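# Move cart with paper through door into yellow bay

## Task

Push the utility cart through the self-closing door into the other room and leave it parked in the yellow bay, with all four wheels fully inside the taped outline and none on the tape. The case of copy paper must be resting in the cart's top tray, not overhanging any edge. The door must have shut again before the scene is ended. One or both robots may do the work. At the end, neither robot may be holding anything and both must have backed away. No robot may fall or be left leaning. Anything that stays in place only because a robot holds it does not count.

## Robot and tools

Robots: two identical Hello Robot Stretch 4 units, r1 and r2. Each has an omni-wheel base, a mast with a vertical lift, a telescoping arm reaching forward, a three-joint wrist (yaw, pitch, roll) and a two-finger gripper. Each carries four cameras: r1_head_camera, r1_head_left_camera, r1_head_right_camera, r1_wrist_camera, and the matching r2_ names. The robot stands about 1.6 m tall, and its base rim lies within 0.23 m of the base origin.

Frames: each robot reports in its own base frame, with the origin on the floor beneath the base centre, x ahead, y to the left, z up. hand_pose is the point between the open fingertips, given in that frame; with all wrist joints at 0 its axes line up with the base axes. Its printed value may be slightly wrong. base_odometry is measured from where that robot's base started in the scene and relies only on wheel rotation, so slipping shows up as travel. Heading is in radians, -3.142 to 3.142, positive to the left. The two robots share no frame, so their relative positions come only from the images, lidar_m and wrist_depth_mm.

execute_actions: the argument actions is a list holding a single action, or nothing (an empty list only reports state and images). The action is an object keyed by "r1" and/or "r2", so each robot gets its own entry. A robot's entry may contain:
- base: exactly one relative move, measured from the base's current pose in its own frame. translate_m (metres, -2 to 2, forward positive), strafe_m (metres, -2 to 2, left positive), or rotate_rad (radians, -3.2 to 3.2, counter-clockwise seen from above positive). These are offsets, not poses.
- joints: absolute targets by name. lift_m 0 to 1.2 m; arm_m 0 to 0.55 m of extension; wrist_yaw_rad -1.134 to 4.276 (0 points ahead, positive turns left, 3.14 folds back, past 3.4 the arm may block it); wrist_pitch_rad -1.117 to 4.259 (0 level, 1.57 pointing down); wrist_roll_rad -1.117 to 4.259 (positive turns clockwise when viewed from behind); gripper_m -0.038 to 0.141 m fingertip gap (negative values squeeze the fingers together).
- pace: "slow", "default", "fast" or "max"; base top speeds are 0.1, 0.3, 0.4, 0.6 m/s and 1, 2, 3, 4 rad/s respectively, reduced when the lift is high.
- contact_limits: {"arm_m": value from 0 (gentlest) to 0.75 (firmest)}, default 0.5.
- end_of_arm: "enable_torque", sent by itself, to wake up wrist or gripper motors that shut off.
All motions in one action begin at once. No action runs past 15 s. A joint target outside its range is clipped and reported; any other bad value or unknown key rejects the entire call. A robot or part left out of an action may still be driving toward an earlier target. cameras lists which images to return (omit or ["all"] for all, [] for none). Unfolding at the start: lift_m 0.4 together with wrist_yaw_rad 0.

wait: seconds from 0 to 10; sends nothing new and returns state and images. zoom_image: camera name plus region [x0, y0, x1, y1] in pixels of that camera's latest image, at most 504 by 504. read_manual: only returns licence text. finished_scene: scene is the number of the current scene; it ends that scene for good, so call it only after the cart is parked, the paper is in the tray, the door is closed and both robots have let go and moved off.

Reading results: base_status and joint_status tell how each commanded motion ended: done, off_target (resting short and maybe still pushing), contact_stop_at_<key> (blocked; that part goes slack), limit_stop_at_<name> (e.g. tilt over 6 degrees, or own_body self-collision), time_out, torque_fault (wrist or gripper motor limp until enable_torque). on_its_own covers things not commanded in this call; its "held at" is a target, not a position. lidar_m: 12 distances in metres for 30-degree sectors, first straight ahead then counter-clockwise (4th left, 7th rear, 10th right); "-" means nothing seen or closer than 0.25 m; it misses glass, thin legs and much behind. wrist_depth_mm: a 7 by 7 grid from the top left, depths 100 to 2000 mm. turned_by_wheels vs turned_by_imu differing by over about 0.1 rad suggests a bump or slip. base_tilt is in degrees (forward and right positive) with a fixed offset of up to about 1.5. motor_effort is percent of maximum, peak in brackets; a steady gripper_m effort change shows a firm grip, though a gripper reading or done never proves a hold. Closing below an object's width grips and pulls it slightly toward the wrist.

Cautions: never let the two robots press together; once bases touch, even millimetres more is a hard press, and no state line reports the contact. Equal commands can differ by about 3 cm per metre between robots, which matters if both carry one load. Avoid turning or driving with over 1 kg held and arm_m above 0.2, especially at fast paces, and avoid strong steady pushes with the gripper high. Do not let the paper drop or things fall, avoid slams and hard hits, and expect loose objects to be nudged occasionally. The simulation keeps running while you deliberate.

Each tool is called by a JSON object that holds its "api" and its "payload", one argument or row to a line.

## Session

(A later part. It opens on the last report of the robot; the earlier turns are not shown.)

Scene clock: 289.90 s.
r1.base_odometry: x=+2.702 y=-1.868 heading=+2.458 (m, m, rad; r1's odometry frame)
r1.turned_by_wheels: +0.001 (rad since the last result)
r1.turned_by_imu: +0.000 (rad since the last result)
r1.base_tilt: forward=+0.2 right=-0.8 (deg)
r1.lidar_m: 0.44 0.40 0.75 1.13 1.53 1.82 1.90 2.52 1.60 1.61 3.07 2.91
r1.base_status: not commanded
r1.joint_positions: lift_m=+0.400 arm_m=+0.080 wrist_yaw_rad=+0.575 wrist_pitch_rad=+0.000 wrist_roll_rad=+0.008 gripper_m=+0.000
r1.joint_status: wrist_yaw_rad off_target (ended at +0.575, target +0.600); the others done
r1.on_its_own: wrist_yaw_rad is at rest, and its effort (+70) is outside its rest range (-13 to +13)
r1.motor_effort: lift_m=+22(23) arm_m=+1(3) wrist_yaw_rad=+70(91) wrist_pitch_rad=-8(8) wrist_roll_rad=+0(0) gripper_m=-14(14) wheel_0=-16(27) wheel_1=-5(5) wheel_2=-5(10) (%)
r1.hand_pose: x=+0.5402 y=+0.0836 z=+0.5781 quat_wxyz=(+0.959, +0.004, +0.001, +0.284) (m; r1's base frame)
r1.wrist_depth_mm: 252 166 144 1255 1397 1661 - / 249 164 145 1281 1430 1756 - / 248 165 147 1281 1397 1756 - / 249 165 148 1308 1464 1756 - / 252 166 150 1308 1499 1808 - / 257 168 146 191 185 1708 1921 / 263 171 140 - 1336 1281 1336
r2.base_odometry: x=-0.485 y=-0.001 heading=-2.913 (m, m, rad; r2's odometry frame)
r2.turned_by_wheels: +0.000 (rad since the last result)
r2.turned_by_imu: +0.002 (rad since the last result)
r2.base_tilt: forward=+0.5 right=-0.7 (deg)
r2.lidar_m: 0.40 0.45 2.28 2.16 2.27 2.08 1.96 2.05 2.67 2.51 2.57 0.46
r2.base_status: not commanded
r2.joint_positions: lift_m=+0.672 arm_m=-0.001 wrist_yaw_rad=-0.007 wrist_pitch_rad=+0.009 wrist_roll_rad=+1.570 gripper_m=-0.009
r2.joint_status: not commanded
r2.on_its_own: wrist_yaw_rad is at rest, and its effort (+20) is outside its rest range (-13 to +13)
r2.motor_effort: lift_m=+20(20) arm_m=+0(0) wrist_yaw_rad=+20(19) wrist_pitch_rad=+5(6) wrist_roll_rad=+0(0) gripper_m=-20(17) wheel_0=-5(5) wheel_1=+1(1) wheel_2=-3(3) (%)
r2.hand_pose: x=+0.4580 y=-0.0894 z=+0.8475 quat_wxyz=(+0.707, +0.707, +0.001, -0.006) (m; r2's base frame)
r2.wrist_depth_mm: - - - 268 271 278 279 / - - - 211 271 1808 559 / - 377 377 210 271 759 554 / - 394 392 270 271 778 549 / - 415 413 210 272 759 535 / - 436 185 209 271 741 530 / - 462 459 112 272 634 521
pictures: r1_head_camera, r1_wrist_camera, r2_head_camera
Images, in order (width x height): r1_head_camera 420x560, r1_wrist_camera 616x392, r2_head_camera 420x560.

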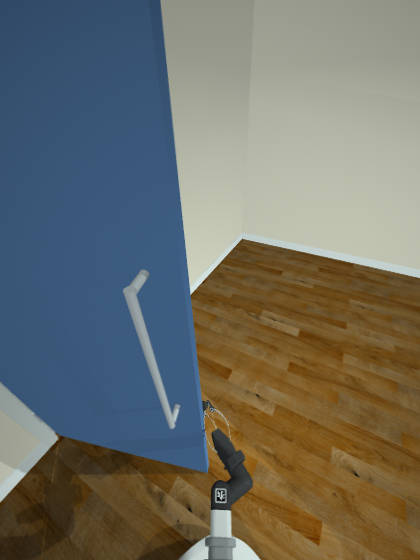

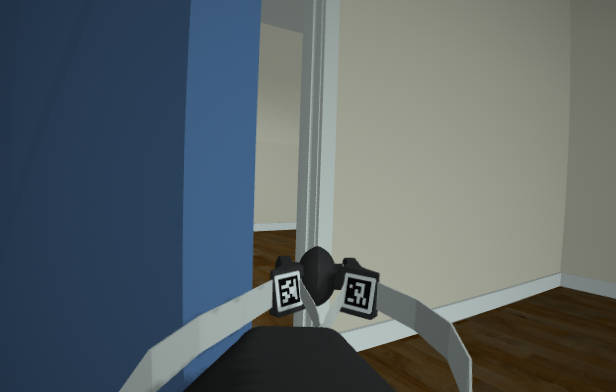

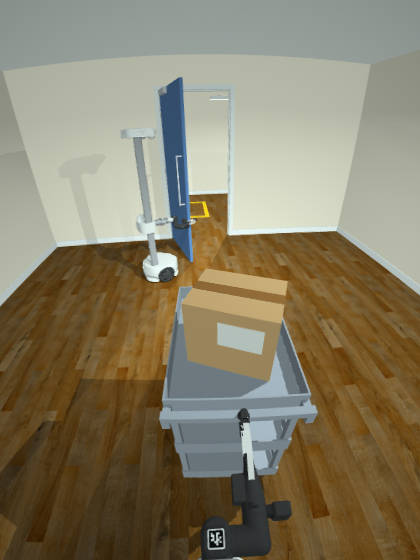

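{"api": "execute_actions", "payload": {
  "actions": [
    {"r1":{"joints":{"arm_m":0.0,"wrist_yaw_rad":0.0,"gripper_m":0.1,"lift_m":0.85}}}
  ],
  "cameras": ["r1_head_left_camera","r2_head_camera"]
}}

Scene clock: 301.43 s.
r1.base_odometry: x=+2.701 y=-1.868 heading=+2.460 (m, m, rad; r1's odometry frame)
r1.turned_by_wheels: +0.002 (rad since the last result)
r1.turned_by_imu: +0.002 (rad since the last result)
r1.base_tilt: forward=+0.2 right=-0.8 (deg)
r1.lidar_m: 1.14 1.07 1.09 1.15 1.55 1.82 1.91 2.55 1.61 1.59 3.07 2.91
r1.base_status: not commanded
r1.joint_positions: lift_m=+0.850 arm_m=+0.003 wrist_yaw_rad=+0.000 wrist_pitch_rad=+0.000 wrist_roll_rad=+0.008 gripper_m=+0.100
r1.joint_status: all done
joint sent to its limit — the command would take r1.arm_m past its lower limit, so that joint was sent only as far as its limit.
r1.motor_effort: lift_m=+24(23) arm_m=-4(8) wrist_yaw_rad=-1(68) wrist_pitch_rad=-7(10) wrist_roll_rad=+0(1) gripper_m=-2(11) wheel_0=-1(16) wheel_1=-2(6) wheel_2=+1(5) (%)
r1.hand_pose: x=+0.4623 y=-0.0874 z=+1.0279 quat_wxyz=(+1.000, +0.004, +0.000, +0.000) (m; r1's base frame)
r1.wrist_depth_mm: 768 891 1618 - - - - / 788 891 1756 - - - - / 798 917 1708 - - - - / 809 917 1756 - - - - / 798 917 1808 - - - - / 809 904 1576 - - - - / 809 960 1618 - - - -
r2.base_odometry: x=-0.485 y=-0.001 heading=-2.913 (m, m, rad; r2's odometry frame)
r2.turned_by_wheels: +0.000 (rad since the last result)
r2.turned_by_imu: +0.002 (rad since the last result)
r2.base_tilt: forward=+0.4 right=-0.7 (deg)
r2.lidar_m: 0.42 0.46 2.31 2.16 2.28 2.07 1.97 2.03 2.63 2.50 2.56 0.46
r2.base_status: not commanded
r2.joint_positions: lift_m=+0.672 arm_m=-0.001 wrist_yaw_rad=-0.007 wrist_pitch_rad=+0.009 wrist_roll_rad=+1.570 gripper_m=-0.009
r2.joint_status: not commanded
r2.on_its_own: wrist_yaw_rad is at rest, and its effort (+20) is outside its rest range (-13 to +13)
r2.motor_effort: lift_m=+20(20) arm_m=+0(1) wrist_yaw_rad=+20(20) wrist_pitch_rad=+6(7) wrist_roll_rad=+0(1) gripper_m=-20(19) wheel_0=-5(5) wheel_1=+1(1) wheel_2=-4(3) (%)
r2.hand_pose: x=+0.4580 y=-0.0894 z=+0.8475 quat_wxyz=(+0.707, +0.707, +0.001, -0.006) (m; r2's base frame)
r2.wrist_depth_mm: - - - 268 270 278 279 / - - - 209 270 1808 554 / - 375 377 210 271 759 549 / - 392 392 270 271 778 549 / - 415 413 210 271 759 535 / - 436 185 209 271 741 530 / - 462 459 112 271 634 517
pictures: r1_head_left_camera, r2_head_camera
Images, in order (width x height): r1_head_left_camera 420x672, r2_head_camera 420x560.

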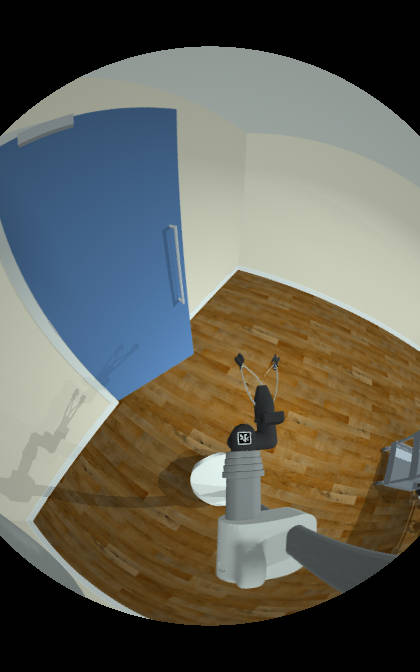

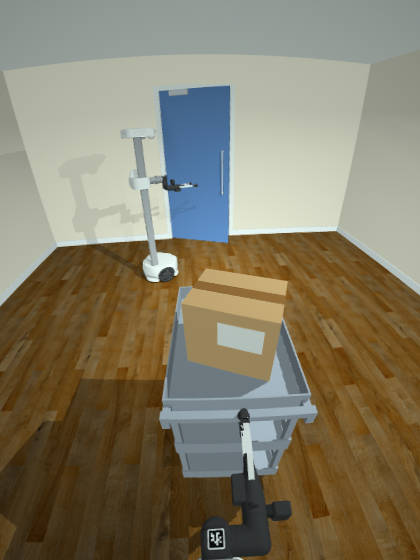

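{"api": "execute_actions", "payload": {
  "actions": [
    {"r1":{"base":{"rotate_rad":0.3},"joints":{"lift_m":0.65}}}
  ],
  "cameras": []
}}

{"api": "execute_actions", "payload": {
  "actions": [
    {"r1":{"base":{"strafe_m":0.16},"joints":{"arm_m":0.3},"pace":"slow"}}
  ],
  "cameras": ["r1_head_camera","r1_wrist_camera"]
}}

Scene clock: 343.90 s.
r1.base_odometry: x=+2.701 y=-1.868 heading=+2.759 (m, m, rad; r1's odometry frame)
r1.turned_by_wheels: +0.300 (rad since the last result)
r1.turned_by_imu: +0.299 (rad since the last result)
r1.base_tilt: forward=+0.2 right=-0.9 (deg)
r1.lidar_m: 1.30 1.10 1.13 1.31 1.86 1.84 2.13 3.78 1.60 3.37 2.91 2.27
r1.base_status: done
r1.joint_positions: lift_m=+0.650 arm_m=+0.003 wrist_yaw_rad=+0.000 wrist_pitch_rad=+0.000 wrist_roll_rad=+0.008 gripper_m=+0.100
r1.joint_status: all done
r1.motor_effort: lift_m=+15(24) arm_m=-5(5) wrist_yaw_rad=-1(1) wrist_pitch_rad=-7(8) wrist_roll_rad=+1(1) gripper_m=-3(1) wheel_0=-3(6) wheel_1=-2(6) wheel_2=+1(8) (%)
r1.hand_pose: x=+0.4623 y=-0.0874 z=+0.8286 quat_wxyz=(+1.000, +0.004, +0.000, +0.000) (m; r1's base frame)
r1.wrist_depth_mm: 842 976 1182 1499 - - - / 842 976 1205 1499 1983 - - / 854 1008 1182 1499 - - - / 878 1025 1205 1576 - - - / 878 991 1255 1618 1921 - - / 891 976 1160 1464 1808 - - / 891 1042 1160 - 1921 1808 1863
r2.base_odometry: x=-0.485 y=-0.001 heading=-2.913 (m, m, rad; r2's odometry frame)
r2.turned_by_wheels: +0.000 (rad since the last result)
r2.turned_by_imu: +0.002 (rad since the last result)
r2.base_tilt: forward=+0.4 right=-0.6 (deg)
r2.lidar_m: 0.42 0.45 2.28 2.17 2.28 2.08 1.97 2.05 2.65 2.50 2.57 0.47
r2.base_status: not commanded
r2.joint_positions: lift_m=+0.672 arm_m=-0.001 wrist_yaw_rad=-0.007 wrist_pitch_rad=+0.009 wrist_roll_rad=+1.570 gripper_m=-0.009
r2.joint_status: not commanded
r2.on_its_own: wrist_yaw_rad is at rest, and its effort (+19) is outside its rest range (-13 to +13)
r2.motor_effort: lift_m=+20(20) arm_m=+0(0) wrist_yaw_rad=+19(20) wrist_pitch_rad=+7(7) wrist_roll_rad=-1(1) gripper_m=-19(18) wheel_0=-5(5) wheel_1=+1(1) wheel_2=-4(3) (%)
r2.hand_pose: x=+0.4580 y=-0.0894 z=+0.8475 quat_wxyz=(+0.707, +0.707, +0.001, -0.006) (m; r2's base frame)
r2.wrist_depth_mm: - - - 268 271 278 279 / - - - 210 271 1808 559 / - 375 377 210 271 759 554 / - 392 392 268 272 778 549 / - 413 413 210 271 759 539 / - 433 185 210 271 741 525 / - 459 459 112 271 634 521
pictures: none
No camera images: the call's "cameras" was empty. Leave "cameras" out to get every camera's image.

Scene clock: 348.17 s.
r1.base_odometry: x=+2.642 y=-2.017 heading=+2.759 (m, m, rad; r1's odometry frame)
r1.turned_by_wheels: +0.000 (rad since the last result)
r1.turned_by_imu: +0.000 (rad since the last result)
r1.base_tilt: forward=+0.3 right=-0.9 (deg)
r1.lidar_m: 1.19 1.01 1.00 1.17 1.72 1.72 2.01 3.44 1.71 3.52 3.03 2.06
r1.base_status: done
r1.joint_positions: lift_m=+0.650 arm_m=+0.299 wrist_yaw_rad=+0.000 wrist_pitch_rad=+0.000 wrist_roll_rad=+0.008 gripper_m=+0.100
r1.joint_status: all done
r1.motor_effort: lift_m=+15(15) arm_m=+5(5) wrist_yaw_rad=-1(0) wrist_pitch_rad=-8(8) wrist_roll_rad=+1(1) gripper_m=-5(0) wheel_0=-3(5) wheel_1=+2(7) wheel_2=+0(1) (%)
r1.hand_pose: x=+0.7585 y=-0.0874 z=+0.8286 quat_wxyz=(+1.000, +0.004, +0.000, +0.000) (m; r1's base frame)
r1.wrist_depth_mm: 580 668 820 1025 1366 - - / 591 676 820 1025 1397 - - / 585 691 831 1025 1464 - - / 597 699 842 1078 1430 - - / 597 691 842 1078 1336 - - / 609 661 788 1008 1255 - - / 603 699 809 - 1537 1808 1863
r2.base_odometry: x=-0.485 y=-0.001 heading=-2.913 (m, m, rad; r2's odometry frame)
r2.turned_by_wheels: +0.000 (rad since the last result)
r2.turned_by_imu: +0.001 (rad since the last result)
r2.base_tilt: forward=+0.6 right=-0.8 (deg)
r2.lidar_m: 0.41 0.43 2.29 2.18 2.27 2.08 1.97 2.04 2.65 2.51 2.59 0.45
r2.base_status: not commanded
r2.joint_positions: lift_m=+0.672 arm_m=-0.001 wrist_yaw_rad=-0.007 wrist_pitch_rad=+0.009 wrist_roll_rad=+1.570 gripper_m=-0.009
r2.joint_status: not commanded
r2.on_its_own: wrist_yaw_rad is at rest, and its effort (+19) is outside its rest range (-13 to +13)
r2.motor_effort: lift_m=+20(20) arm_m=+0(0) wrist_yaw_rad=+19(20) wrist_pitch_rad=+6(6) wrist_roll_rad=+0(1) gripper_m=-20(20) wheel_0=-5(5) wheel_1=+1(1) wheel_2=-4(4) (%)
r2.hand_pose: x=+0.4580 y=-0.0894 z=+0.8475 quat_wxyz=(+0.707, +0.707, +0.001, -0.006) (m; r2's base frame)
r2.wrist_depth_mm: - - - 268 270 278 279 / - - - 209 271 1756 559 / - 377 377 210 270 759 554 / - 392 392 268 271 778 544 / - 413 415 210 271 759 539 / - 436 185 211 271 741 530 / - 462 459 112 272 634 521
pictures: r1_head_camera, r1_wrist_camera
Images, in order (width x height): r1_head_camera 420x560, r1_wrist_camera 616x392.

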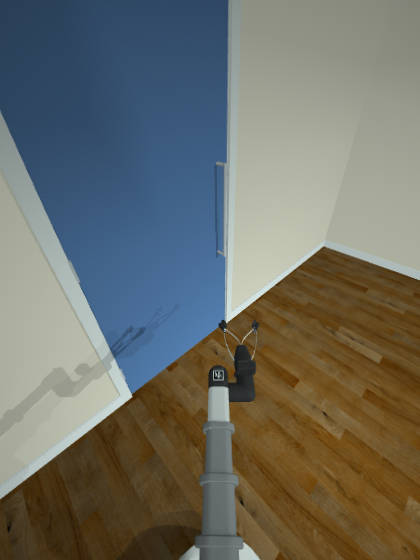

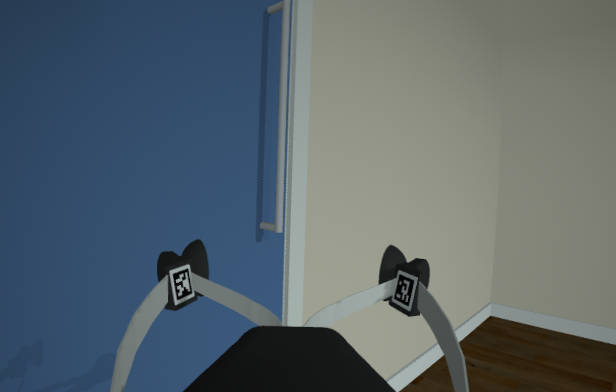

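{"api": "execute_actions", "payload": {
  "actions": [
    {"r1":{"base":{"strafe_m":0.055},"joints":{"arm_m":0.5,"lift_m":0.72}}}
  ],
  "cameras": []
}}

{"api": "execute_actions", "payload": {
  "actions": [
    {"r1":{"base":{"translate_m":0.3}}}
  ],
  "cameras": ["r1_head_camera","r1_wrist_camera"]
}}

Scene clock: 358.47 s.
r1.base_odometry: x=+2.621 y=-2.068 heading=+2.759 (m, m, rad; r1's odometry frame)
r1.turned_by_wheels: +0.000 (rad since the last result)
r1.turned_by_imu: -0.001 (rad since the last result)
r1.base_tilt: forward=+0.2 right=-0.9 (deg)
r1.lidar_m: 1.15 0.96 0.97 1.13 1.68 1.69 1.96 3.39 1.79 3.57 3.07 1.97
r1.base_status: done
r1.joint_positions: lift_m=+0.720 arm_m=+0.499 wrist_yaw_rad=+0.000 wrist_pitch_rad=+0.000 wrist_roll_rad=+0.008 gripper_m=+0.100
r1.joint_status: all done
r1.motor_effort: lift_m=+24(26) arm_m=+5(4) wrist_yaw_rad=-1(0) wrist_pitch_rad=-6(6) wrist_roll_rad=+0(0) gripper_m=-4(1) wheel_0=+1(8) wheel_1=-1(7) wheel_2=+0(0) (%)
r1.hand_pose: x=+0.9586 y=-0.0874 z=+0.8980 quat_wxyz=(+1.000, +0.004, +0.000, +0.000) (m; r1's base frame)
r1.wrist_depth_mm: 433 496 609 741 1025 1576 - / 433 504 609 741 1042 1576 - / 439 508 621 750 1042 1618 - / 442 517 627 768 1042 1661 - / 449 508 634 798 991 1708 - / 452 496 585 768 931 1808 - / 449 521 615 - 1118 1921 1983
r2.base_odometry: x=-0.485 y=-0.001 heading=-2.913 (m, m, rad; r2's odometry frame)
r2.turned_by_wheels: +0.000 (rad since the last result)
r2.turned_by_imu: +0.001 (rad since the last result)
r2.base_tilt: forward=+0.4 right=-0.7 (deg)
r2.lidar_m: 0.43 0.46 2.27 2.16 2.27 2.09 1.97 2.06 2.64 2.51 2.56 0.46
r2.base_status: not commanded
r2.joint_positions: lift_m=+0.672 arm_m=-0.001 wrist_yaw_rad=-0.007 wrist_pitch_rad=+0.009 wrist_roll_rad=+1.570 gripper_m=-0.009
r2.joint_status: not commanded
r2.on_its_own: wrist_yaw_rad is at rest, and its effort (+20) is outside its rest range (-13 to +13)
r2.motor_effort: lift_m=+20(20) arm_m=+0(0) wrist_yaw_rad=+20(20) wrist_pitch_rad=+5(4) wrist_roll_rad=+0(2) gripper_m=-19(18) wheel_0=-5(5) wheel_1=+1(1) wheel_2=-4(3) (%)
r2.hand_pose: x=+0.4580 y=-0.0894 z=+0.8475 quat_wxyz=(+0.707, +0.707, +0.001, -0.006) (m; r2's base frame)
r2.wrist_depth_mm: - - - 268 271 278 279 / - - - 210 270 1808 559 / - 375 377 210 270 768 549 / - 392 392 270 271 768 549 / - 415 413 210 271 759 539 / - 433 185 210 271 741 525 / - 462 459 112 271 634 521
pictures: none
No camera images: the call's "cameras" was empty. Leave "cameras" out to get every camera's image.

Scene clock: 360.93 s.
r1.base_odometry: x=+2.343 y=-1.956 heading=+2.760 (m, m, rad; r1's odometry frame)
r1.turned_by_wheels: +0.000 (rad since the last result)
r1.turned_by_imu: +0.000 (rad since the last result)
r1.base_tilt: forward=+0.1 right=-0.8 (deg)
r1.lidar_m: 0.88 0.75 0.74 0.87 1.55 1.89 2.21 3.89 1.93 3.32 2.85 1.54
r1.base_status: done
r1.joint_positions: lift_m=+0.720 arm_m=+0.499 wrist_yaw_rad=+0.000 wrist_pitch_rad=+0.000 wrist_roll_rad=+0.008 gripper_m=+0.100
r1.joint_status: not commanded
r1.motor_effort: lift_m=+23(24) arm_m=+5(5) wrist_yaw_rad=-1(0) wrist_pitch_rad=-6(6) wrist_roll_rad=+1(0) gripper_m=-1(3) wheel_0=+1(5) wheel_1=+1(6) wheel_2=+0(9) (%)
r1.hand_pose: x=+0.9586 y=-0.0874 z=+0.8980 quat_wxyz=(+1.000, +0.004, +0.000, +0.000) (m; r1's base frame)
r1.wrist_depth_mm: 259 298 364 424 603 946 1808 / 262 303 368 430 615 960 1808 / 266 307 373 433 627 946 1808 / 266 310 377 455 640 991 1863 / 270 307 379 466 591 1025 1921 / 271 297 351 436 569 1078 1921 / 271 314 364 - 691 1118 1863
r2.base_odometry: x=-0.485 y=-0.001 heading=-2.913 (m, m, rad; r2's odometry frame)
r2.turned_by_wheels: +0.000 (rad since the last result)
r2.turned_by_imu: +0.001 (rad since the last result)
r2.base_tilt: forward=+0.5 right=-0.7 (deg)
r2.lidar_m: 0.42 0.45 2.29 2.18 2.29 2.07 1.96 2.05 2.66 2.50 2.58 0.45
r2.base_status: not commanded
r2.joint_positions: lift_m=+0.672 arm_m=-0.001 wrist_yaw_rad=-0.007 wrist_pitch_rad=+0.009 wrist_roll_rad=+1.570 gripper_m=-0.009
r2.joint_status: not commanded
r2.on_its_own: wrist_yaw_rad is at rest, and its effort (+19) is outside its rest range (-13 to +13)
r2.motor_effort: lift_m=+20(20) arm_m=+0(0) wrist_yaw_rad=+19(20) wrist_pitch_rad=+6(4) wrist_roll_rad=+0(1) gripper_m=-19(19) wheel_0=-5(5) wheel_1=+1(1) wheel_2=-3(3) (%)
r2.hand_pose: x=+0.4580 y=-0.0894 z=+0.8475 quat_wxyz=(+0.707, +0.707, +0.001, -0.006) (m; r2's base frame)
r2.wrist_depth_mm: - - - 268 271 278 279 / - - - 210 271 1756 559 / - 377 375 210 271 759 554 / - 392 392 268 271 768 544 / - 415 413 210 272 759 539 / - 433 185 210 272 750 530 / - 462 459 112 271 640 517
pictures: r1_head_camera, r1_wrist_camera
Images, in order (width x height): r1_head_camera 420x560, r1_wrist_camera 616x392.

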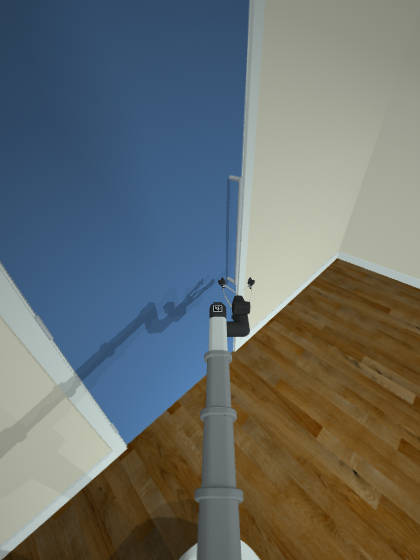

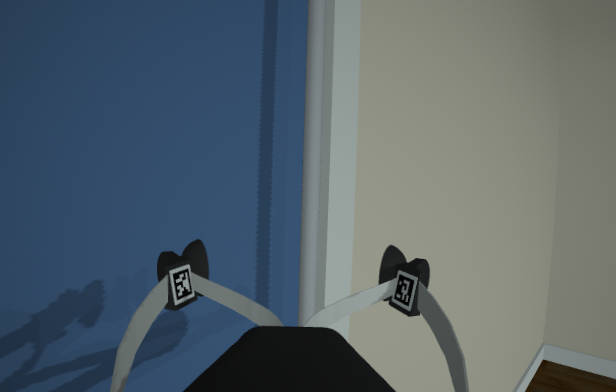

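{"api": "execute_actions", "payload": {
  "actions": [
    {"r1":{"base":{"strafe_m":-0.015},"joints":{"gripper_m":0.06},"pace":"slow"}}
  ],
  "cameras": []
}}

{"api": "execute_actions", "payload": {
  "actions": [
    {"r1":{"base":{"translate_m":0.09},"pace":"slow"}}
  ],
  "cameras": ["r1_wrist_camera"]
}}

Scene clock: 371.43 s.
r1.base_odometry: x=+2.348 y=-1.942 heading=+2.760 (m, m, rad; r1's odometry frame)
r1.turned_by_wheels: +0.000 (rad since the last result)
r1.turned_by_imu: -0.001 (rad since the last result)
r1.base_tilt: forward=+0.2 right=-0.6 (deg)
r1.lidar_m: 0.90 0.76 0.75 0.91 1.56 1.93 2.23 3.91 1.94 3.29 2.84 1.56
r1.base_status: done
r1.joint_positions: lift_m=+0.720 arm_m=+0.499 wrist_yaw_rad=+0.000 wrist_pitch_rad=+0.000 wrist_roll_rad=+0.008 gripper_m=+0.060
r1.joint_status: all done
r1.motor_effort: lift_m=+24(23) arm_m=+4(5) wrist_yaw_rad=-1(1) wrist_pitch_rad=-6(5) wrist_roll_rad=+1(1) gripper_m=-4(4) wheel_0=+1(7) wheel_1=-2(5) wheel_2=+0(1) (%)
r1.hand_pose: x=+0.9586 y=-0.0874 z=+0.8980 quat_wxyz=(+1.000, +0.004, +0.000, +0.000) (m; r1's base frame)
r1.wrist_depth_mm: 268 310 377 442 634 976 1808 / 272 314 382 442 634 960 1808 / 274 317 384 480 647 1008 1756 / 277 324 389 484 661 1025 1863 / 278 324 375 496 668 1060 1808 / 278 309 199 452 198 1098 1808 / 281 310 375 - 691 1160 1808
r2.base_odometry: x=-0.485 y=-0.001 heading=-2.913 (m, m, rad; r2's odometry frame)
r2.turned_by_wheels: +0.000 (rad since the last result)
r2.turned_by_imu: +0.002 (rad since the last result)
r2.base_tilt: forward=+0.6 right=-0.7 (deg)
r2.lidar_m: 0.41 0.44 2.29 2.17 2.25 2.08 1.96 2.04 2.67 2.50 2.56 0.44
r2.base_status: not commanded
r2.joint_positions: lift_m=+0.672 arm_m=-0.001 wrist_yaw_rad=-0.007 wrist_pitch_rad=+0.009 wrist_roll_rad=+1.570 gripper_m=-0.009
r2.joint_status: not commanded
r2.on_its_own: wrist_yaw_rad is at rest, and its effort (+20) is outside its rest range (-13 to +13)
r2.motor_effort: lift_m=+20(20) arm_m=+0(0) wrist_yaw_rad=+20(19) wrist_pitch_rad=+6(5) wrist_roll_rad=-2(1) gripper_m=-21(19) wheel_0=-5(5) wheel_1=+1(1) wheel_2=-4(3) (%)
r2.hand_pose: x=+0.4580 y=-0.0894 z=+0.8475 quat_wxyz=(+0.707, +0.707, +0.001, -0.006) (m; r2's base frame)
r2.wrist_depth_mm: - - - 268 270 278 279 / - - - 209 271 1808 559 / - 377 377 210 271 759 559 / - 392 394 268 271 778 549 / - 413 415 211 272 759 539 / - 433 185 209 271 741 530 / - 462 459 112 272 634 517
pictures: none
No camera images: the call's "cameras" was empty. Leave "cameras" out to get every camera's image.

Scene clock: 373.60 s.
r1.base_odometry: x=+2.265 y=-1.909 heading=+2.760 (m, m, rad; r1's odometry frame)
r1.turned_by_wheels: +0.000 (rad since the last result)
r1.turned_by_imu: +0.000 (rad since the last result)
r1.base_tilt: forward=+0.1 right=-1.0 (deg)
r1.lidar_m: 0.83 0.70 0.69 0.84 1.43 1.97 2.29 4.04 1.98 3.23 2.78 1.46
r1.base_status: done
r1.joint_positions: lift_m=+0.720 arm_m=+0.499 wrist_yaw_rad=+0.000 wrist_pitch_rad=+0.000 wrist_roll_rad=+0.008 gripper_m=+0.060
r1.joint_status: not commanded
r1.motor_effort: lift_m=+24(24) arm_m=+5(5) wrist_yaw_rad=+0(1) wrist_pitch_rad=-6(6) wrist_roll_rad=+1(0) gripper_m=-5(5) wheel_0=+4(7) wheel_1=+2(4) wheel_2=-1(8) (%)
r1.hand_pose: x=+0.9586 y=-0.0874 z=+0.8980 quat_wxyz=(+1.000, +0.004, +0.000, +0.000) (m; r1's base frame)
r1.wrist_depth_mm: 216 250 303 355 504 788 1537 / 219 254 306 359 508 798 1576 / 220 257 310 362 517 798 1618 / 223 259 314 368 525 831 1708 / 224 262 300 394 539 854 1863 / 224 250 199 294 198 891 1756 / 226 250 304 - 564 931 1756
r2.base_odometry: x=-0.485 y=-0.001 heading=-2.913 (m, m, rad; r2's odometry frame)
r2.turned_by_wheels: +0.000 (rad since the last result)
r2.turned_by_imu: +0.001 (rad since the last result)
r2.base_tilt: forward=+0.5 right=-0.7 (deg)
r2.lidar_m: 0.42 0.45 2.28 2.16 2.28 2.06 1.97 2.02 2.63 2.51 2.57 0.45
r2.base_status: not commanded
r2.joint_positions: lift_m=+0.672 arm_m=-0.001 wrist_yaw_rad=-0.007 wrist_pitch_rad=+0.009 wrist_roll_rad=+1.570 gripper_m=-0.009
r2.joint_status: not commanded
r2.on_its_own: wrist_yaw_rad is at rest, and its effort (+19) is outside its rest range (-13 to +13)
r2.motor_effort: lift_m=+20(20) arm_m=+0(0) wrist_yaw_rad=+19(18) wrist_pitch_rad=+5(5) wrist_roll_rad=+0(0) gripper_m=-19(18) wheel_0=-5(5) wheel_1=+1(1) wheel_2=-3(3) (%)
r2.hand_pose: x=+0.4580 y=-0.0894 z=+0.8475 quat_wxyz=(+0.707, +0.707, +0.001, -0.006) (m; r2's base frame)
r2.wrist_depth_mm: - - - 270 271 278 279 / - - - 209 270 1756 559 / - 377 377 210 271 759 549 / - 392 392 270 272 778 549 / - 415 413 210 271 759 539 / - 433 185 210 270 750 530 / - 462 459 112 272 640 521
pictures: r1_wrist_camera
Images, in order (width x height): r1_wrist_camera 616x392.

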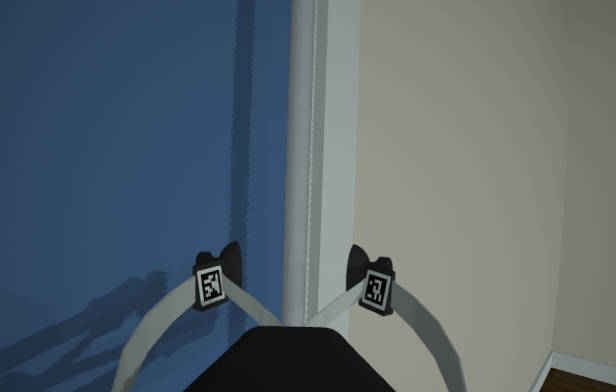

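{"api": "execute_actions", "payload": {
  "actions": [
    {"r1":{"base":{"translate_m":0.07},"pace":"slow"}}
  ],
  "cameras": ["r1_wrist_camera"]
}}

Scene clock: 379.10 s.
r1.base_odometry: x=+2.200 y=-1.883 heading=+2.760 (m, m, rad; r1's odometry frame)
r1.turned_by_wheels: +0.000 (rad since the last result)
r1.turned_by_imu: -0.001 (rad since the last result)
r1.base_tilt: forward=+0.3 right=-0.9 (deg)
r1.lidar_m: 0.76 0.66 0.64 0.76 1.35 2.01 2.36 4.13 2.03 3.18 2.71 1.33
r1.base_status: done
r1.joint_positions: lift_m=+0.720 arm_m=+0.499 wrist_yaw_rad=+0.000 wrist_pitch_rad=+0.000 wrist_roll_rad=+0.008 gripper_m=+0.060
r1.joint_status: not commanded
r1.motor_effort: lift_m=+24(24) arm_m=+5(5) wrist_yaw_rad=-1(1) wrist_pitch_rad=-6(6) wrist_roll_rad=+0(0) gripper_m=-1(4) wheel_0=+2(6) wheel_1=+1(3) wheel_2=-2(3) (%)
r1.hand_pose: x=+0.9586 y=-0.0874 z=+0.8980 quat_wxyz=(+1.000, +0.004, +0.000, +0.000) (m; r1's base frame)
r1.wrist_depth_mm: 176 204 247 287 413 640 1281 / 178 208 251 293 418 647 1281 / 180 209 254 286 421 661 1308 / 182 211 256 287 433 668 1397 / 183 213 245 293 439 691 1499 / 183 204 199 222 199 723 1661 / 183 204 248 - 452 768 1756
r2.base_odometry: x=-0.485 y=-0.001 heading=-2.913 (m, m, rad; r2's odometry frame)
r2.turned_by_wheels: +0.000 (rad since the last result)
r2.turned_by_imu: +0.002 (rad since the last result)
r2.base_tilt: forward=+0.3 right=-0.6 (deg)
r2.lidar_m: 0.41 0.46 2.30 2.16 2.27 2.09 1.94 2.07 2.67 2.51 2.57 0.47
r2.base_status: not commanded
r2.joint_positions: lift_m=+0.672 arm_m=-0.001 wrist_yaw_rad=-0.007 wrist_pitch_rad=+0.009 wrist_roll_rad=+1.570 gripper_m=-0.009
r2.joint_status: not commanded
r2.on_its_own: wrist_yaw_rad is at rest, and its effort (+19) is outside its rest range (-13 to +13)
r2.motor_effort: lift_m=+20(20) arm_m=+0(0) wrist_yaw_rad=+19(20) wrist_pitch_rad=+5(7) wrist_roll_rad=+1(1) gripper_m=-19(20) wheel_0=-5(5) wheel_1=+1(1) wheel_2=-3(3) (%)
r2.hand_pose: x=+0.4580 y=-0.0894 z=+0.8475 quat_wxyz=(+0.707, +0.707, +0.001, -0.006) (m; r2's base frame)
r2.wrist_depth_mm: - - - 268 270 279 279 / - - - 209 271 1808 559 / - 377 377 210 271 759 554 / - 392 394 270 271 768 544 / - 413 413 210 271 759 539 / - 433 185 211 271 750 530 / - 462 462 112 271 640 517
pictures: r1_wrist_camera
Images, in order (width x height): r1_wrist_camera 616x392.

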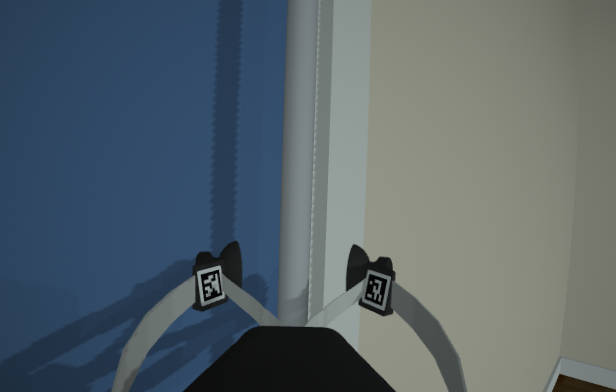

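{"api": "execute_actions", "payload": {
  "actions": [
    {"r1":{"base":{"translate_m":0.01},"joints":{"gripper_m":-0.025},"pace":"slow"}}
  ],
  "cameras": ["r1_wrist_camera"]
}}

{"api": "execute_actions", "payload": {
  "actions": [
    {"r1":{"base":{"strafe_m":-0.07},"joints":{"arm_m":0.42},"pace":"slow"}}
  ],
  "cameras": ["r1_wrist_camera","r1_head_camera"]
}}

Scene clock: 386.67 s.
r1.base_odometry: x=+2.191 y=-1.879 heading=+2.760 (m, m, rad; r1's odometry frame)
r1.turned_by_wheels: +0.000 (rad since the last result)
r1.turned_by_imu: +0.000 (rad since the last result)
r1.base_tilt: forward=+0.3 right=-0.8 (deg)
r1.lidar_m: 0.76 0.64 0.64 0.75 1.32 2.04 2.39 4.16 2.03 3.15 2.72 1.33
r1.base_status: done
r1.joint_positions: lift_m=+0.720 arm_m=+0.500 wrist_yaw_rad=+0.005 wrist_pitch_rad=+0.000 wrist_roll_rad=+0.008 gripper_m=-0.024
r1.joint_status: all done
r1.on_its_own: wrist_yaw_rad is at rest, and its effort (-14) is outside its rest range (-13 to +13)
r1.motor_effort: lift_m=+24(24) arm_m=+0(4) wrist_yaw_rad=-14(13) wrist_pitch_rad=-6(6) wrist_roll_rad=+0(0) gripper_m=-24(26) wheel_0=+1(3) wheel_1=+0(2) wheel_2=+3(6) (%)
r1.hand_pose: x=+0.9598 y=-0.0861 z=+0.8980 quat_wxyz=(+1.000, +0.004, +0.000, +0.002) (m; r1's base frame)
r1.wrist_depth_mm: 169 196 237 268 394 603 1182 / 171 198 240 279 394 603 1182 / 173 201 244 282 402 621 1205 / 174 202 245 277 410 627 1281 / 176 204 239 211 415 647 1397 / 176 195 185 208 181 676 1499 / 177 206 236 - 439 707 1618
r2.base_odometry: x=-0.485 y=-0.001 heading=-2.913 (m, m, rad; r2's odometry frame)
r2.turned_by_wheels: +0.000 (rad since the last result)
r2.turned_by_imu: +0.002 (rad since the last result)
r2.base_tilt: forward=+0.6 right=-0.7 (deg)
r2.lidar_m: 0.40 0.45 2.32 2.16 2.26 2.09 1.96 2.05 2.64 2.50 2.57 0.45
r2.base_status: not commanded
r2.joint_positions: lift_m=+0.672 arm_m=-0.001 wrist_yaw_rad=-0.007 wrist_pitch_rad=+0.009 wrist_roll_rad=+1.570 gripper_m=-0.009
r2.joint_status: not commanded
r2.on_its_own: wrist_yaw_rad is at rest, and its effort (+19) is outside its rest range (-13 to +13)
r2.motor_effort: lift_m=+20(20) arm_m=-1(0) wrist_yaw_rad=+19(21) wrist_pitch_rad=+6(5) wrist_roll_rad=+1(0) gripper_m=-19(20) wheel_0=-5(5) wheel_1=+1(1) wheel_2=-4(3) (%)
r2.hand_pose: x=+0.4580 y=-0.0894 z=+0.8475 quat_wxyz=(+0.707, +0.707, +0.001, -0.006) (m; r2's base frame)
r2.wrist_depth_mm: - - - 268 271 278 279 / - - - 209 271 1756 554 / - 375 379 210 271 768 554 / - 392 392 270 271 768 544 / - 413 413 210 271 759 539 / - 433 185 210 271 741 530 / - 462 459 112 272 640 517
pictures: r1_wrist_camera
Images, in order (width x height): r1_wrist_camera 616x392.

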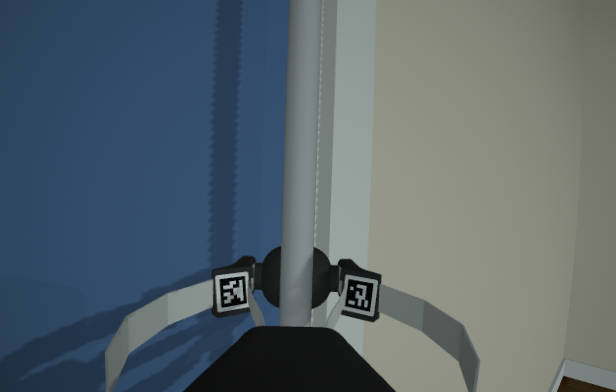

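Scene clock: 388.73 s.
r1.base_odometry: x=+2.217 y=-1.814 heading=+2.760 (m, m, rad; r1's odometry frame)
r1.turned_by_wheels: +0.000 (rad since the last result)
r1.turned_by_imu: +0.000 (rad since the last result)
r1.base_tilt: forward=+0.1 right=-0.9 (deg)
r1.lidar_m: 0.82 0.70 0.70 0.83 1.44 2.06 2.39 4.25 2.01 3.12 2.68 1.42
r1.base_status: done
r1.joint_positions: lift_m=+0.720 arm_m=+0.421 wrist_yaw_rad=+0.000 wrist_pitch_rad=+0.000 wrist_roll_rad=+0.008 gripper_m=-0.025
r1.joint_status: all done
r1.motor_effort: lift_m=+24(23) arm_m=-4(10) wrist_yaw_rad=-1(54) wrist_pitch_rad=-7(6) wrist_roll_rad=+0(1) gripper_m=-15(25) wheel_0=+2(21) wheel_1=-1(7) wheel_2=+0(15) (%)
r1.hand_pose: x=+0.8803 y=-0.0874 z=+0.8979 quat_wxyz=(+1.000, +0.004, +0.000, +0.000) (m; r1's base frame)
r1.wrist_depth_mm: 255 296 338 442 603 931 1756 / 256 300 342 452 597 931 1756 / 260 303 345 459 609 946 1708 / 264 306 349 462 609 976 1756 / 264 309 343 407 634 1025 1808 / 266 294 185 193 559 1042 1808 / 266 294 327 - 661 1078 1808
r2.base_odometry: x=-0.485 y=-0.001 heading=-2.913 (m, m, rad; r2's odometry frame)
r2.turned_by_wheels: +0.000 (rad since the last result)
r2.turned_by_imu: +0.001 (rad since the last result)
r2.base_tilt: forward=+0.6 right=-0.8 (deg)
r2.lidar_m: 0.41 0.45 2.30 2.16 2.27 2.09 1.97 2.06 2.65 2.51 2.57 0.45
r2.base_status: not commanded
r2.joint_positions: lift_m=+0.672 arm_m=-0.001 wrist_yaw_rad=-0.007 wrist_pitch_rad=+0.009 wrist_roll_rad=+1.570 gripper_m=-0.009
r2.joint_status: not commanded
r2.on_its_own: wrist_yaw_rad is at rest, and its effort (+19) is outside its rest range (-13 to +13)
r2.motor_effort: lift_m=+20(20) arm_m=-1(0) wrist_yaw_rad=+19(19) wrist_pitch_rad=+5(7) wrist_roll_rad=+0(0) gripper_m=-19(20) wheel_0=-5(5) wheel_1=+1(1) wheel_2=-3(3) (%)
r2.hand_pose: x=+0.4580 y=-0.0894 z=+0.8475 quat_wxyz=(+0.707, +0.707, +0.001, -0.006) (m; r2's base frame)
r2.wrist_depth_mm: - - - 268 271 278 279 / - - - 210 271 1808 559 / - 379 377 210 271 759 559 / - 392 394 270 271 768 544 / - 415 413 211 271 768 535 / - 433 185 210 271 741 530 / - 462 459 112 272 634 525
pictures: r1_head_camera, r1_wrist_camera
Images, in order (width x height): r1_head_camera 420x560, r1_wrist_camera 616x392.

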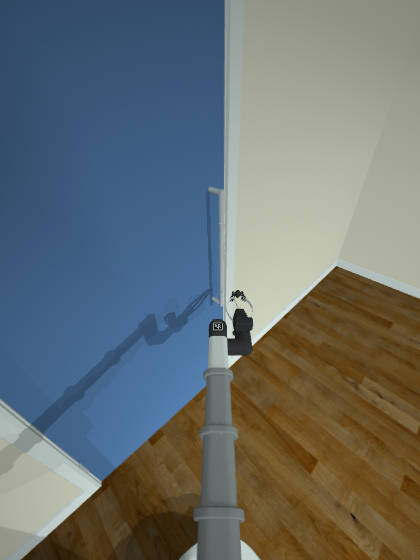

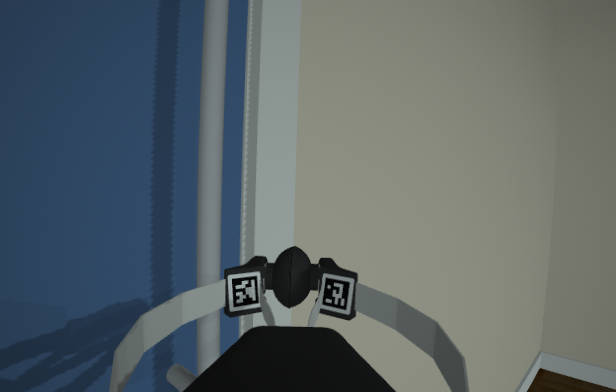

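{"api": "execute_actions", "payload": {
  "actions": [
    {"r1":{"base":{"rotate_rad":-0.262},"joints":{"arm_m":0.06,"gripper_m":0.09}}}
  ],
  "cameras": []
}}

{"api": "execute_actions", "payload": {
  "actions": [
    {"r1":{"base":{"strafe_m":-0.07},"joints":{"wrist_yaw_rad":1.05}}}
  ],
  "cameras": []
}}

{"api": "execute_actions", "payload": {
  "actions": [
    {"r1":{"base":{"translate_m":0.42}}}
  ],
  "cameras": ["r1_wrist_camera","r1_head_camera"]
}}

Scene clock: 438.53 s.
r1.base_odometry: x=+2.217 y=-1.814 heading=+2.498 (m, m, rad; r1's odometry frame)
r1.turned_by_wheels: -0.262 (rad since the last result)
r1.turned_by_imu: -0.263 (rad since the last result)
r1.base_tilt: forward=+0.0 right=-0.7 (deg)
r1.lidar_m: 0.93 0.72 0.69 0.71 1.03 2.08 2.17 2.96 1.99 3.80 2.80 2.66
r1.base_status: done
r1.joint_positions: lift_m=+0.720 arm_m=+0.061 wrist_yaw_rad=+0.000 wrist_pitch_rad=+0.000 wrist_roll_rad=+0.008 gripper_m=+0.090
r1.joint_status: all done
r1.motor_effort: lift_m=+24(24) arm_m=-4(4) wrist_yaw_rad=-1(2) wrist_pitch_rad=-6(7) wrist_roll_rad=+0(1) gripper_m=-2(20) wheel_0=+1(7) wheel_1=-1(5) wheel_2=+0(5) (%)
r1.hand_pose: x=+0.5202 y=-0.0875 z=+0.8979 quat_wxyz=(+1.000, +0.004, +0.000, +0.000) (m; r1's base frame)
r1.wrist_depth_mm: 569 691 917 1308 - - - / 580 699 917 1308 - - 1983 / 585 715 960 1366 - - - / 591 723 960 1397 - - 1983 / 591 732 960 1397 - - - / 597 683 878 1255 220 - 1983 / 603 707 891 - 1983 1921 1983
r2.base_odometry: x=-0.485 y=-0.001 heading=-2.913 (m, m, rad; r2's odometry frame)
r2.turned_by_wheels: +0.000 (rad since the last result)
r2.turned_by_imu: +0.002 (rad since the last result)
r2.base_tilt: forward=+0.5 right=-0.7 (deg)
r2.lidar_m: 0.42 0.47 2.29 2.15 2.26 2.09 1.96 2.03 2.66 2.51 2.59 0.46
r2.base_status: not commanded
r2.joint_positions: lift_m=+0.672 arm_m=-0.001 wrist_yaw_rad=-0.007 wrist_pitch_rad=+0.009 wrist_roll_rad=+1.570 gripper_m=-0.009
r2.joint_status: not commanded
r2.on_its_own: wrist_yaw_rad is at rest, and its effort (+18) is outside its rest range (-13 to +13)
r2.motor_effort: lift_m=+20(20) arm_m=+0(0) wrist_yaw_rad=+18(20) wrist_pitch_rad=+6(7) wrist_roll_rad=+0(1) gripper_m=-21(20) wheel_0=-5(5) wheel_1=+1(1) wheel_2=-4(3) (%)
r2.hand_pose: x=+0.4580 y=-0.0894 z=+0.8475 quat_wxyz=(+0.707, +0.707, +0.001, -0.006) (m; r2's base frame)
r2.wrist_depth_mm: - - - 268 270 278 279 / - - - 210 271 1756 559 / - 377 377 210 270 759 554 / - 394 392 270 271 768 549 / - 415 415 211 271 750 539 / - 433 185 210 271 741 530 / - 459 459 112 272 634 512
pictures: none
No camera images: the call's "cameras" was empty. Leave "cameras" out to get every camera's image.

Scene clock: 439.80 s.
r1.base_odometry: x=+2.259 y=-1.758 heading=+2.498 (m, m, rad; r1's odometry frame)
r1.turned_by_wheels: +0.000 (rad since the last result)
r1.turned_by_imu: +0.000 (rad since the last result)
r1.base_tilt: forward=+0.4 right=-0.9 (deg)
r1.lidar_m: 1.09 0.80 0.75 0.79 1.09 2.12 2.21 3.02 1.93 3.76 2.74 2.63
r1.base_status: done
r1.joint_positions: lift_m=+0.720 arm_m=+0.061 wrist_yaw_rad=+1.050 wrist_pitch_rad=+0.000 wrist_roll_rad=+0.008 gripper_m=+0.090
r1.joint_status: all done
r1.motor_effort: lift_m=+23(24) arm_m=-5(4) wrist_yaw_rad=-1(6) wrist_pitch_rad=-7(6) wrist_roll_rad=+0(1) gripper_m=-3(1) wheel_0=+0(7) wheel_1=+1(7) wheel_2=+0(2) (%)
r1.hand_pose: x=+0.4511 y=+0.2067 z=+0.8979 quat_wxyz=(+0.865, +0.004, +0.002, +0.501) (m; r1's base frame)
r1.wrist_depth_mm: 585 585 585 591 597 597 597 / 591 597 591 591 609 603 597 / 591 591 603 597 603 603 603 / 591 603 603 603 609 621 609 / 603 597 609 609 609 615 603 / 603 603 609 615 218 621 621 / 609 615 609 - 621 621 621
r2.base_odometry: x=-0.485 y=-0.001 heading=-2.913 (m, m, rad; r2's odometry frame)
r2.turned_by_wheels: +0.000 (rad since the last result)
r2.turned_by_imu: +0.000 (rad since the last result)
r2.base_tilt: forward=+0.5 right=-0.6 (deg)
r2.lidar_m: 0.42 0.46 2.27 2.17 2.28 2.08 1.97 2.05 2.63 2.51 2.57 0.47
r2.base_status: not commanded
r2.joint_positions: lift_m=+0.672 arm_m=-0.001 wrist_yaw_rad=-0.007 wrist_pitch_rad=+0.009 wrist_roll_rad=+1.570 gripper_m=-0.009
r2.joint_status: not commanded
r2.on_its_own: wrist_yaw_rad is at rest, and its effort (+21) is outside its rest range (-13 to +13)
r2.motor_effort: lift_m=+20(20) arm_m=+0(0) wrist_yaw_rad=+21(20) wrist_pitch_rad=+6(5) wrist_roll_rad=+2(2) gripper_m=-18(19) wheel_0=-5(5) wheel_1=+1(1) wheel_2=-4(4) (%)
r2.hand_pose: x=+0.4580 y=-0.0894 z=+0.8475 quat_wxyz=(+0.707, +0.707, +0.001, -0.006) (m; r2's base frame)
r2.wrist_depth_mm: - - - 270 270 278 278 / - - - 210 271 1808 559 / - 375 377 210 271 759 554 / - 394 392 270 271 778 544 / - 413 413 210 271 759 539 / - 433 185 210 271 741 530 / - 459 462 112 271 634 517
pictures: none
No camera images: the call's "cameras" was empty. Leave "cameras" out to get every camera's image.

Scene clock: 442.67 s.
r1.base_odometry: x=+1.923 y=-1.506 heading=+2.499 (m, m, rad; r1's odometry frame)
r1.turned_by_wheels: +0.000 (rad since the last result)
r1.turned_by_imu: +0.001 (rad since the last result)
r1.base_tilt: forward=+0.2 right=-0.8 (deg)
r1.lidar_m: 0.80 0.56 0.54 0.58 0.77 2.19 2.57 3.51 2.14 3.23 2.36 2.18
r1.base_status: done
r1.joint_positions: lift_m=+0.720 arm_m=+0.061 wrist_yaw_rad=+1.050 wrist_pitch_rad=+0.000 wrist_roll_rad=+0.008 gripper_m=+0.090
r1.joint_status: not commanded
r1.motor_effort: lift_m=+23(24) arm_m=-5(5) wrist_yaw_rad=+0(1) wrist_pitch_rad=-7(7) wrist_roll_rad=+0(0) gripper_m=-5(4) wheel_0=+2(7) wheel_1=+1(3) wheel_2=+3(10) (%)
r1.hand_pose: x=+0.4511 y=+0.2067 z=+0.8979 quat_wxyz=(+0.865, +0.004, +0.002, +0.501) (m; r1's base frame)
r1.wrist_depth_mm: 377 377 379 382 373 389 389 / 379 382 384 389 375 389 392 / 384 382 389 389 379 397 394 / 382 387 392 392 379 394 397 / 384 389 392 397 387 399 404 / 392 392 394 334 219 399 404 / 397 394 397 - 387 407 410
r2.base_odometry: x=-0.485 y=-0.001 heading=-2.913 (m, m, rad; r2's odometry frame)
r2.turned_by_wheels: +0.000 (rad since the last result)
r2.turned_by_imu: +0.001 (rad since the last result)
r2.base_tilt: forward=+0.6 right=-0.9 (deg)
r2.lidar_m: 0.41 0.45 2.30 2.17 2.27 2.07 1.96 2.04 2.68 2.47 2.59 0.47
r2.base_status: not commanded
r2.joint_positions: lift_m=+0.672 arm_m=-0.001 wrist_yaw_rad=-0.007 wrist_pitch_rad=+0.009 wrist_roll_rad=+1.570 gripper_m=-0.009
r2.joint_status: not commanded
r2.on_its_own: wrist_yaw_rad is at rest, and its effort (+19) is outside its rest range (-13 to +13)
r2.motor_effort: lift_m=+20(20) arm_m=+0(0) wrist_yaw_rad=+19(21) wrist_pitch_rad=+6(5) wrist_roll_rad=-1(0) gripper_m=-18(20) wheel_0=-5(5) wheel_1=+1(1) wheel_2=-3(3) (%)
r2.hand_pose: x=+0.4580 y=-0.0894 z=+0.8475 quat_wxyz=(+0.707, +0.707, +0.001, -0.006) (m; r2's base frame)
r2.wrist_depth_mm: - - - 270 270 278 279 / - - - 210 271 1808 559 / - 377 377 209 270 759 559 / - 392 392 270 271 778 544 / - 415 413 210 271 759 539 / - 436 185 210 271 732 525 / - 462 459 112 272 634 521
pictures: r1_head_camera, r1_wrist_camera
Images, in order (width x height): r1_head_camera 420x560, r1_wrist_camera 616x392.

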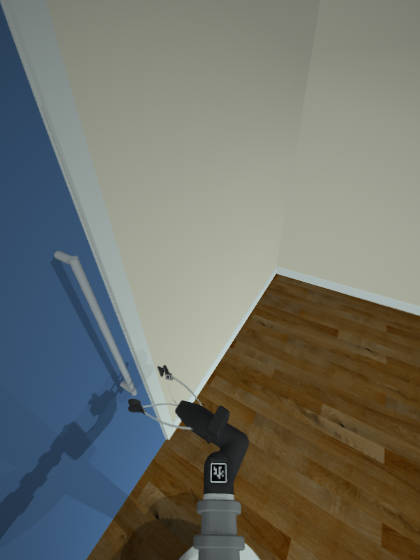

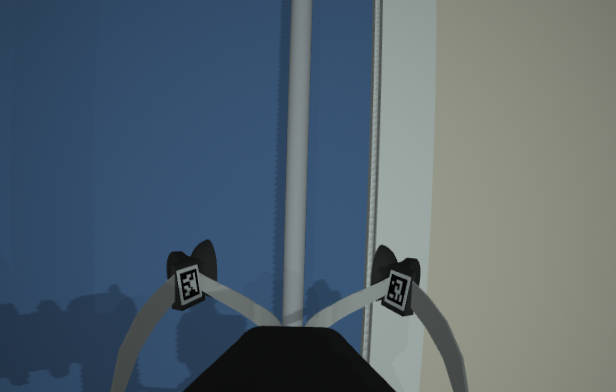

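{"api": "execute_actions", "payload": {
  "actions": [
    {"r1":{"base":{"strafe_m":0.113},"joints":{"arm_m":0.126,"gripper_m":0.06},"pace":"slow"}}
  ],
  "cameras": ["r1_wrist_camera"]
}}

Scene clock: 449.57 s.
r1.base_odometry: x=+1.855 y=-1.597 heading=+2.499 (m, m, rad; r1's odometry frame)
r1.turned_by_wheels: +0.000 (rad since the last result)
r1.turned_by_imu: -0.001 (rad since the last result)
r1.base_tilt: forward=+0.1 right=-0.9 (deg)
r1.lidar_m: 0.64 0.46 0.46 0.47 0.66 1.84 2.53 3.45 2.24 3.29 2.42 1.80
r1.base_status: done
r1.joint_positions: lift_m=+0.720 arm_m=+0.125 wrist_yaw_rad=+1.050 wrist_pitch_rad=+0.000 wrist_roll_rad=+0.008 gripper_m=+0.060
r1.joint_status: all done
r1.motor_effort: lift_m=+23(24) arm_m=+5(5) wrist_yaw_rad=-1(1) wrist_pitch_rad=-7(6) wrist_roll_rad=+0(1) gripper_m=-4(1) wheel_0=-3(8) wheel_1=+1(6) wheel_2=+1(4) (%)
r1.hand_pose: x=+0.5154 y=+0.2067 z=+0.8979 quat_wxyz=(+0.865, +0.004, +0.002, +0.501) (m; r1's base frame)
r1.wrist_depth_mm: 251 252 255 256 255 244 258 / 252 253 255 255 258 246 260 / 254 254 257 259 262 248 263 / 256 257 259 259 262 250 264 / 257 259 260 263 263 253 266 / 259 262 198 195 199 253 268 / 262 264 265 - 266 255 271
r2.base_odometry: x=-0.485 y=-0.001 heading=-2.913 (m, m, rad; r2's odometry frame)
r2.turned_by_wheels: +0.000 (rad since the last result)
r2.turned_by_imu: +0.002 (rad since the last result)
r2.base_tilt: forward=+0.4 right=-0.7 (deg)
r2.lidar_m: 0.42 0.43 2.28 2.18 2.27 2.08 1.95 2.04 2.63 2.51 2.58 0.46
r2.base_status: not commanded
r2.joint_positions: lift_m=+0.672 arm_m=-0.001 wrist_yaw_rad=-0.007 wrist_pitch_rad=+0.009 wrist_roll_rad=+1.570 gripper_m=-0.009
r2.joint_status: not commanded
r2.on_its_own: wrist_yaw_rad is at rest, and its effort (+20) is outside its rest range (-13 to +13)
r2.motor_effort: lift_m=+20(20) arm_m=+0(1) wrist_yaw_rad=+20(19) wrist_pitch_rad=+5(5) wrist_roll_rad=-1(0) gripper_m=-18(20) wheel_0=-5(5) wheel_1=+1(1) wheel_2=-3(3) (%)
r2.hand_pose: x=+0.4580 y=-0.0894 z=+0.8475 quat_wxyz=(+0.707, +0.707, +0.001, -0.006) (m; r2's base frame)
r2.wrist_depth_mm: - - - 268 270 278 279 / - - - 209 270 1808 554 / - 375 377 210 271 768 554 / - 392 392 270 271 768 549 / - 413 415 210 271 750 535 / - 436 185 210 271 741 530 / - 462 459 112 271 634 521
pictures: r1_wrist_camera
Images, in order (width x height): r1_wrist_camera 616x392.

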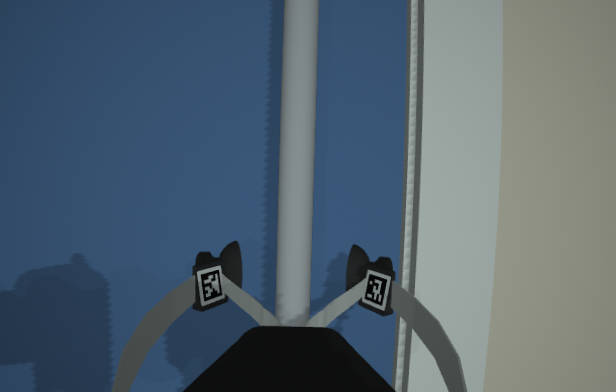

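{"api": "execute_actions", "payload": {
  "actions": [
    {"r1":{"joints":{"gripper_m":-0.038}}}
  ],
  "cameras": ["r1_wrist_camera"]
}}

Scene clock: 453.77 s.
r1.base_odometry: x=+1.854 y=-1.597 heading=+2.500 (m, m, rad; r1's odometry frame)
r1.turned_by_wheels: +0.002 (rad since the last result)
r1.turned_by_imu: +0.002 (rad since the last result)
r1.base_tilt: forward=+0.1 right=-0.9 (deg)
r1.lidar_m: 0.61 0.46 0.44 0.47 0.66 1.84 2.50 3.43 2.23 3.31 2.43 1.80
r1.base_status: not commanded
r1.joint_positions: lift_m=+0.720 arm_m=+0.126 wrist_yaw_rad=+1.054 wrist_pitch_rad=+0.001 wrist_roll_rad=+0.008 gripper_m=-0.037
r1.joint_status: all done
r1.motor_effort: lift_m=+24(23) arm_m=-2(5) wrist_yaw_rad=-12(13) wrist_pitch_rad=-11(10) wrist_roll_rad=+1(1) gripper_m=-24(27) wheel_0=+8(9) wheel_1=-2(2) wheel_2=+15(15) (%)
r1.hand_pose: x=+0.5158 y=+0.2076 z=+0.8976 quat_wxyz=(+0.864, +0.003, +0.003, +0.503) (m; r1's base frame)
r1.wrist_depth_mm: 242 242 242 242 243 236 250 / 244 243 244 243 245 237 251 / 245 245 246 246 246 239 254 / 247 247 247 248 248 242 256 / 248 249 248 203 248 243 257 / 250 249 183 185 181 244 257 / 252 251 252 - 252 247 259
r2.base_odometry: x=-0.485 y=-0.001 heading=-2.913 (m, m, rad; r2's odometry frame)
r2.turned_by_wheels: +0.000 (rad since the last result)
r2.turned_by_imu: +0.001 (rad since the last result)
r2.base_tilt: forward=+0.4 right=-0.7 (deg)
r2.lidar_m: 0.40 0.46 2.31 2.16 2.26 2.10 1.94 2.04 2.64 2.50 2.58 0.45
r2.base_status: not commanded
r2.joint_positions: lift_m=+0.672 arm_m=-0.001 wrist_yaw_rad=-0.007 wrist_pitch_rad=+0.009 wrist_roll_rad=+1.570 gripper_m=-0.009
r2.joint_status: not commanded
r2.on_its_own: wrist_yaw_rad is at rest, and its effort (+19) is outside its rest range (-13 to +13)
r2.motor_effort: lift_m=+20(20) arm_m=+0(0) wrist_yaw_rad=+19(20) wrist_pitch_rad=+6(4) wrist_roll_rad=+0(2) gripper_m=-19(20) wheel_0=-5(5) wheel_1=+1(1) wheel_2=-4(3) (%)
r2.hand_pose: x=+0.4580 y=-0.0894 z=+0.8475 quat_wxyz=(+0.707, +0.707, +0.001, -0.006) (m; r2's base frame)
r2.wrist_depth_mm: - - - 270 271 278 279 / - - - 210 271 1808 559 / - 375 375 210 270 759 554 / - 392 392 268 271 778 549 / - 413 415 210 271 759 539 / - 433 185 211 271 741 530 / - 462 459 112 272 634 517
pictures: r1_wrist_camera
Images, in order (width x height): r1_wrist_camera 616x392.

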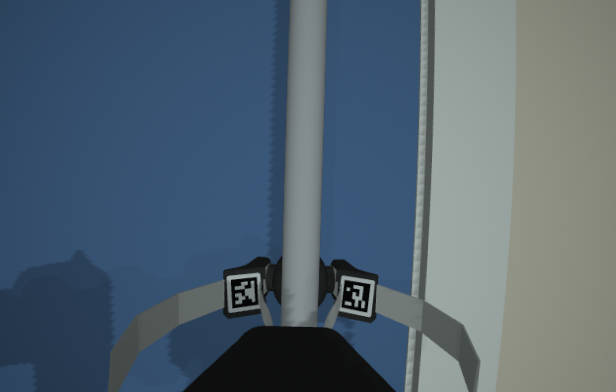

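{"api": "execute_actions", "payload": {
  "actions": [
    {"r1":{"base":{"strafe_m":-0.069},"joints":{"arm_m":0.074},"pace":"slow"}}
  ],
  "cameras": ["r1_wrist_camera"]
}}

Scene clock: 475.87 s.
r1.base_odometry: x=+1.895 y=-1.541 heading=+2.502 (m, m, rad; r1's odometry frame)
r1.turned_by_wheels: +0.002 (rad since the last result)
r1.turned_by_imu: +0.003 (rad since the last result)
r1.base_tilt: forward=+0.3 right=-0.8 (deg)
r1.lidar_m: 0.71 0.44 0.44 0.48 0.74 2.10 2.56 3.50 2.17 3.26 2.39 1.97
r1.base_status: done
r1.joint_positions: lift_m=+0.720 arm_m=+0.076 wrist_yaw_rad=+1.055 wrist_pitch_rad=+0.001 wrist_roll_rad=+0.008 gripper_m=-0.037
r1.joint_status: all done
r1.on_its_own: wrist_yaw_rad is at rest, and its effort (-15) is outside its rest range (-13 to +13)
r1.motor_effort: lift_m=+23(24) arm_m=-10(12) wrist_yaw_rad=-15(16) wrist_pitch_rad=-12(12) wrist_roll_rad=+1(0) gripper_m=-23(28) wheel_0=+12(20) wheel_1=-4(9) wheel_2=+14(15) (%)
r1.hand_pose: x=+0.4650 y=+0.2079 z=+0.8975 quat_wxyz=(+0.864, +0.003, +0.003, +0.503) (m; r1's base frame)
r1.wrist_depth_mm: 260 256 249 239 237 330 330 / 263 257 249 241 239 334 334 / 265 257 251 244 242 334 336 / 267 262 254 245 242 338 338 / 268 263 254 208 243 342 342 / 271 265 184 185 181 343 343 / 272 264 260 - 248 343 347
r2.base_odometry: x=-0.485 y=-0.001 heading=-2.913 (m, m, rad; r2's odometry frame)
r2.turned_by_wheels: +0.000 (rad since the last result)
r2.turned_by_imu: +0.002 (rad since the last result)
r2.base_tilt: forward=+0.6 right=-0.7 (deg)
r2.lidar_m: 0.42 0.46 2.29 2.16 2.29 2.07 1.95 2.04 2.65 2.51 2.58 0.45
r2.base_status: not commanded
r2.joint_positions: lift_m=+0.672 arm_m=-0.001 wrist_yaw_rad=-0.007 wrist_pitch_rad=+0.009 wrist_roll_rad=+1.570 gripper_m=-0.009
r2.joint_status: not commanded
r2.on_its_own: wrist_yaw_rad is at rest, and its effort (+19) is outside its rest range (-13 to +13)
r2.motor_effort: lift_m=+20(20) arm_m=+0(0) wrist_yaw_rad=+19(19) wrist_pitch_rad=+6(5) wrist_roll_rad=-1(0) gripper_m=-18(19) wheel_0=-5(5) wheel_1=+1(1) wheel_2=-3(3) (%)
r2.hand_pose: x=+0.4580 y=-0.0894 z=+0.8475 quat_wxyz=(+0.707, +0.707, +0.001, -0.006) (m; r2's base frame)
r2.wrist_depth_mm: - - - 270 271 278 279 / - - - 209 271 1708 559 / - 377 375 210 270 768 549 / - 392 392 270 271 768 549 / - 413 415 210 272 759 535 / - 433 185 210 271 741 530 / - 462 462 112 272 634 521
pictures: r1_wrist_camera
Images, in order (width x height): r1_wrist_camera 616x392.

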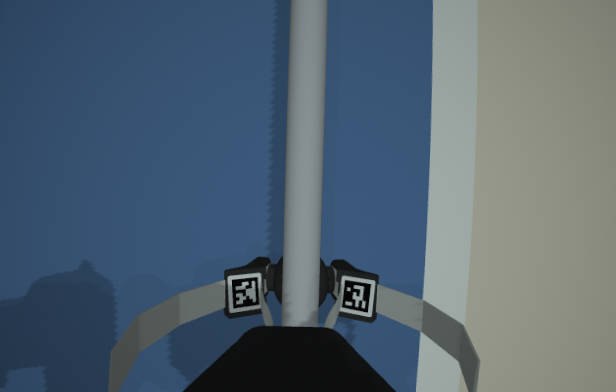

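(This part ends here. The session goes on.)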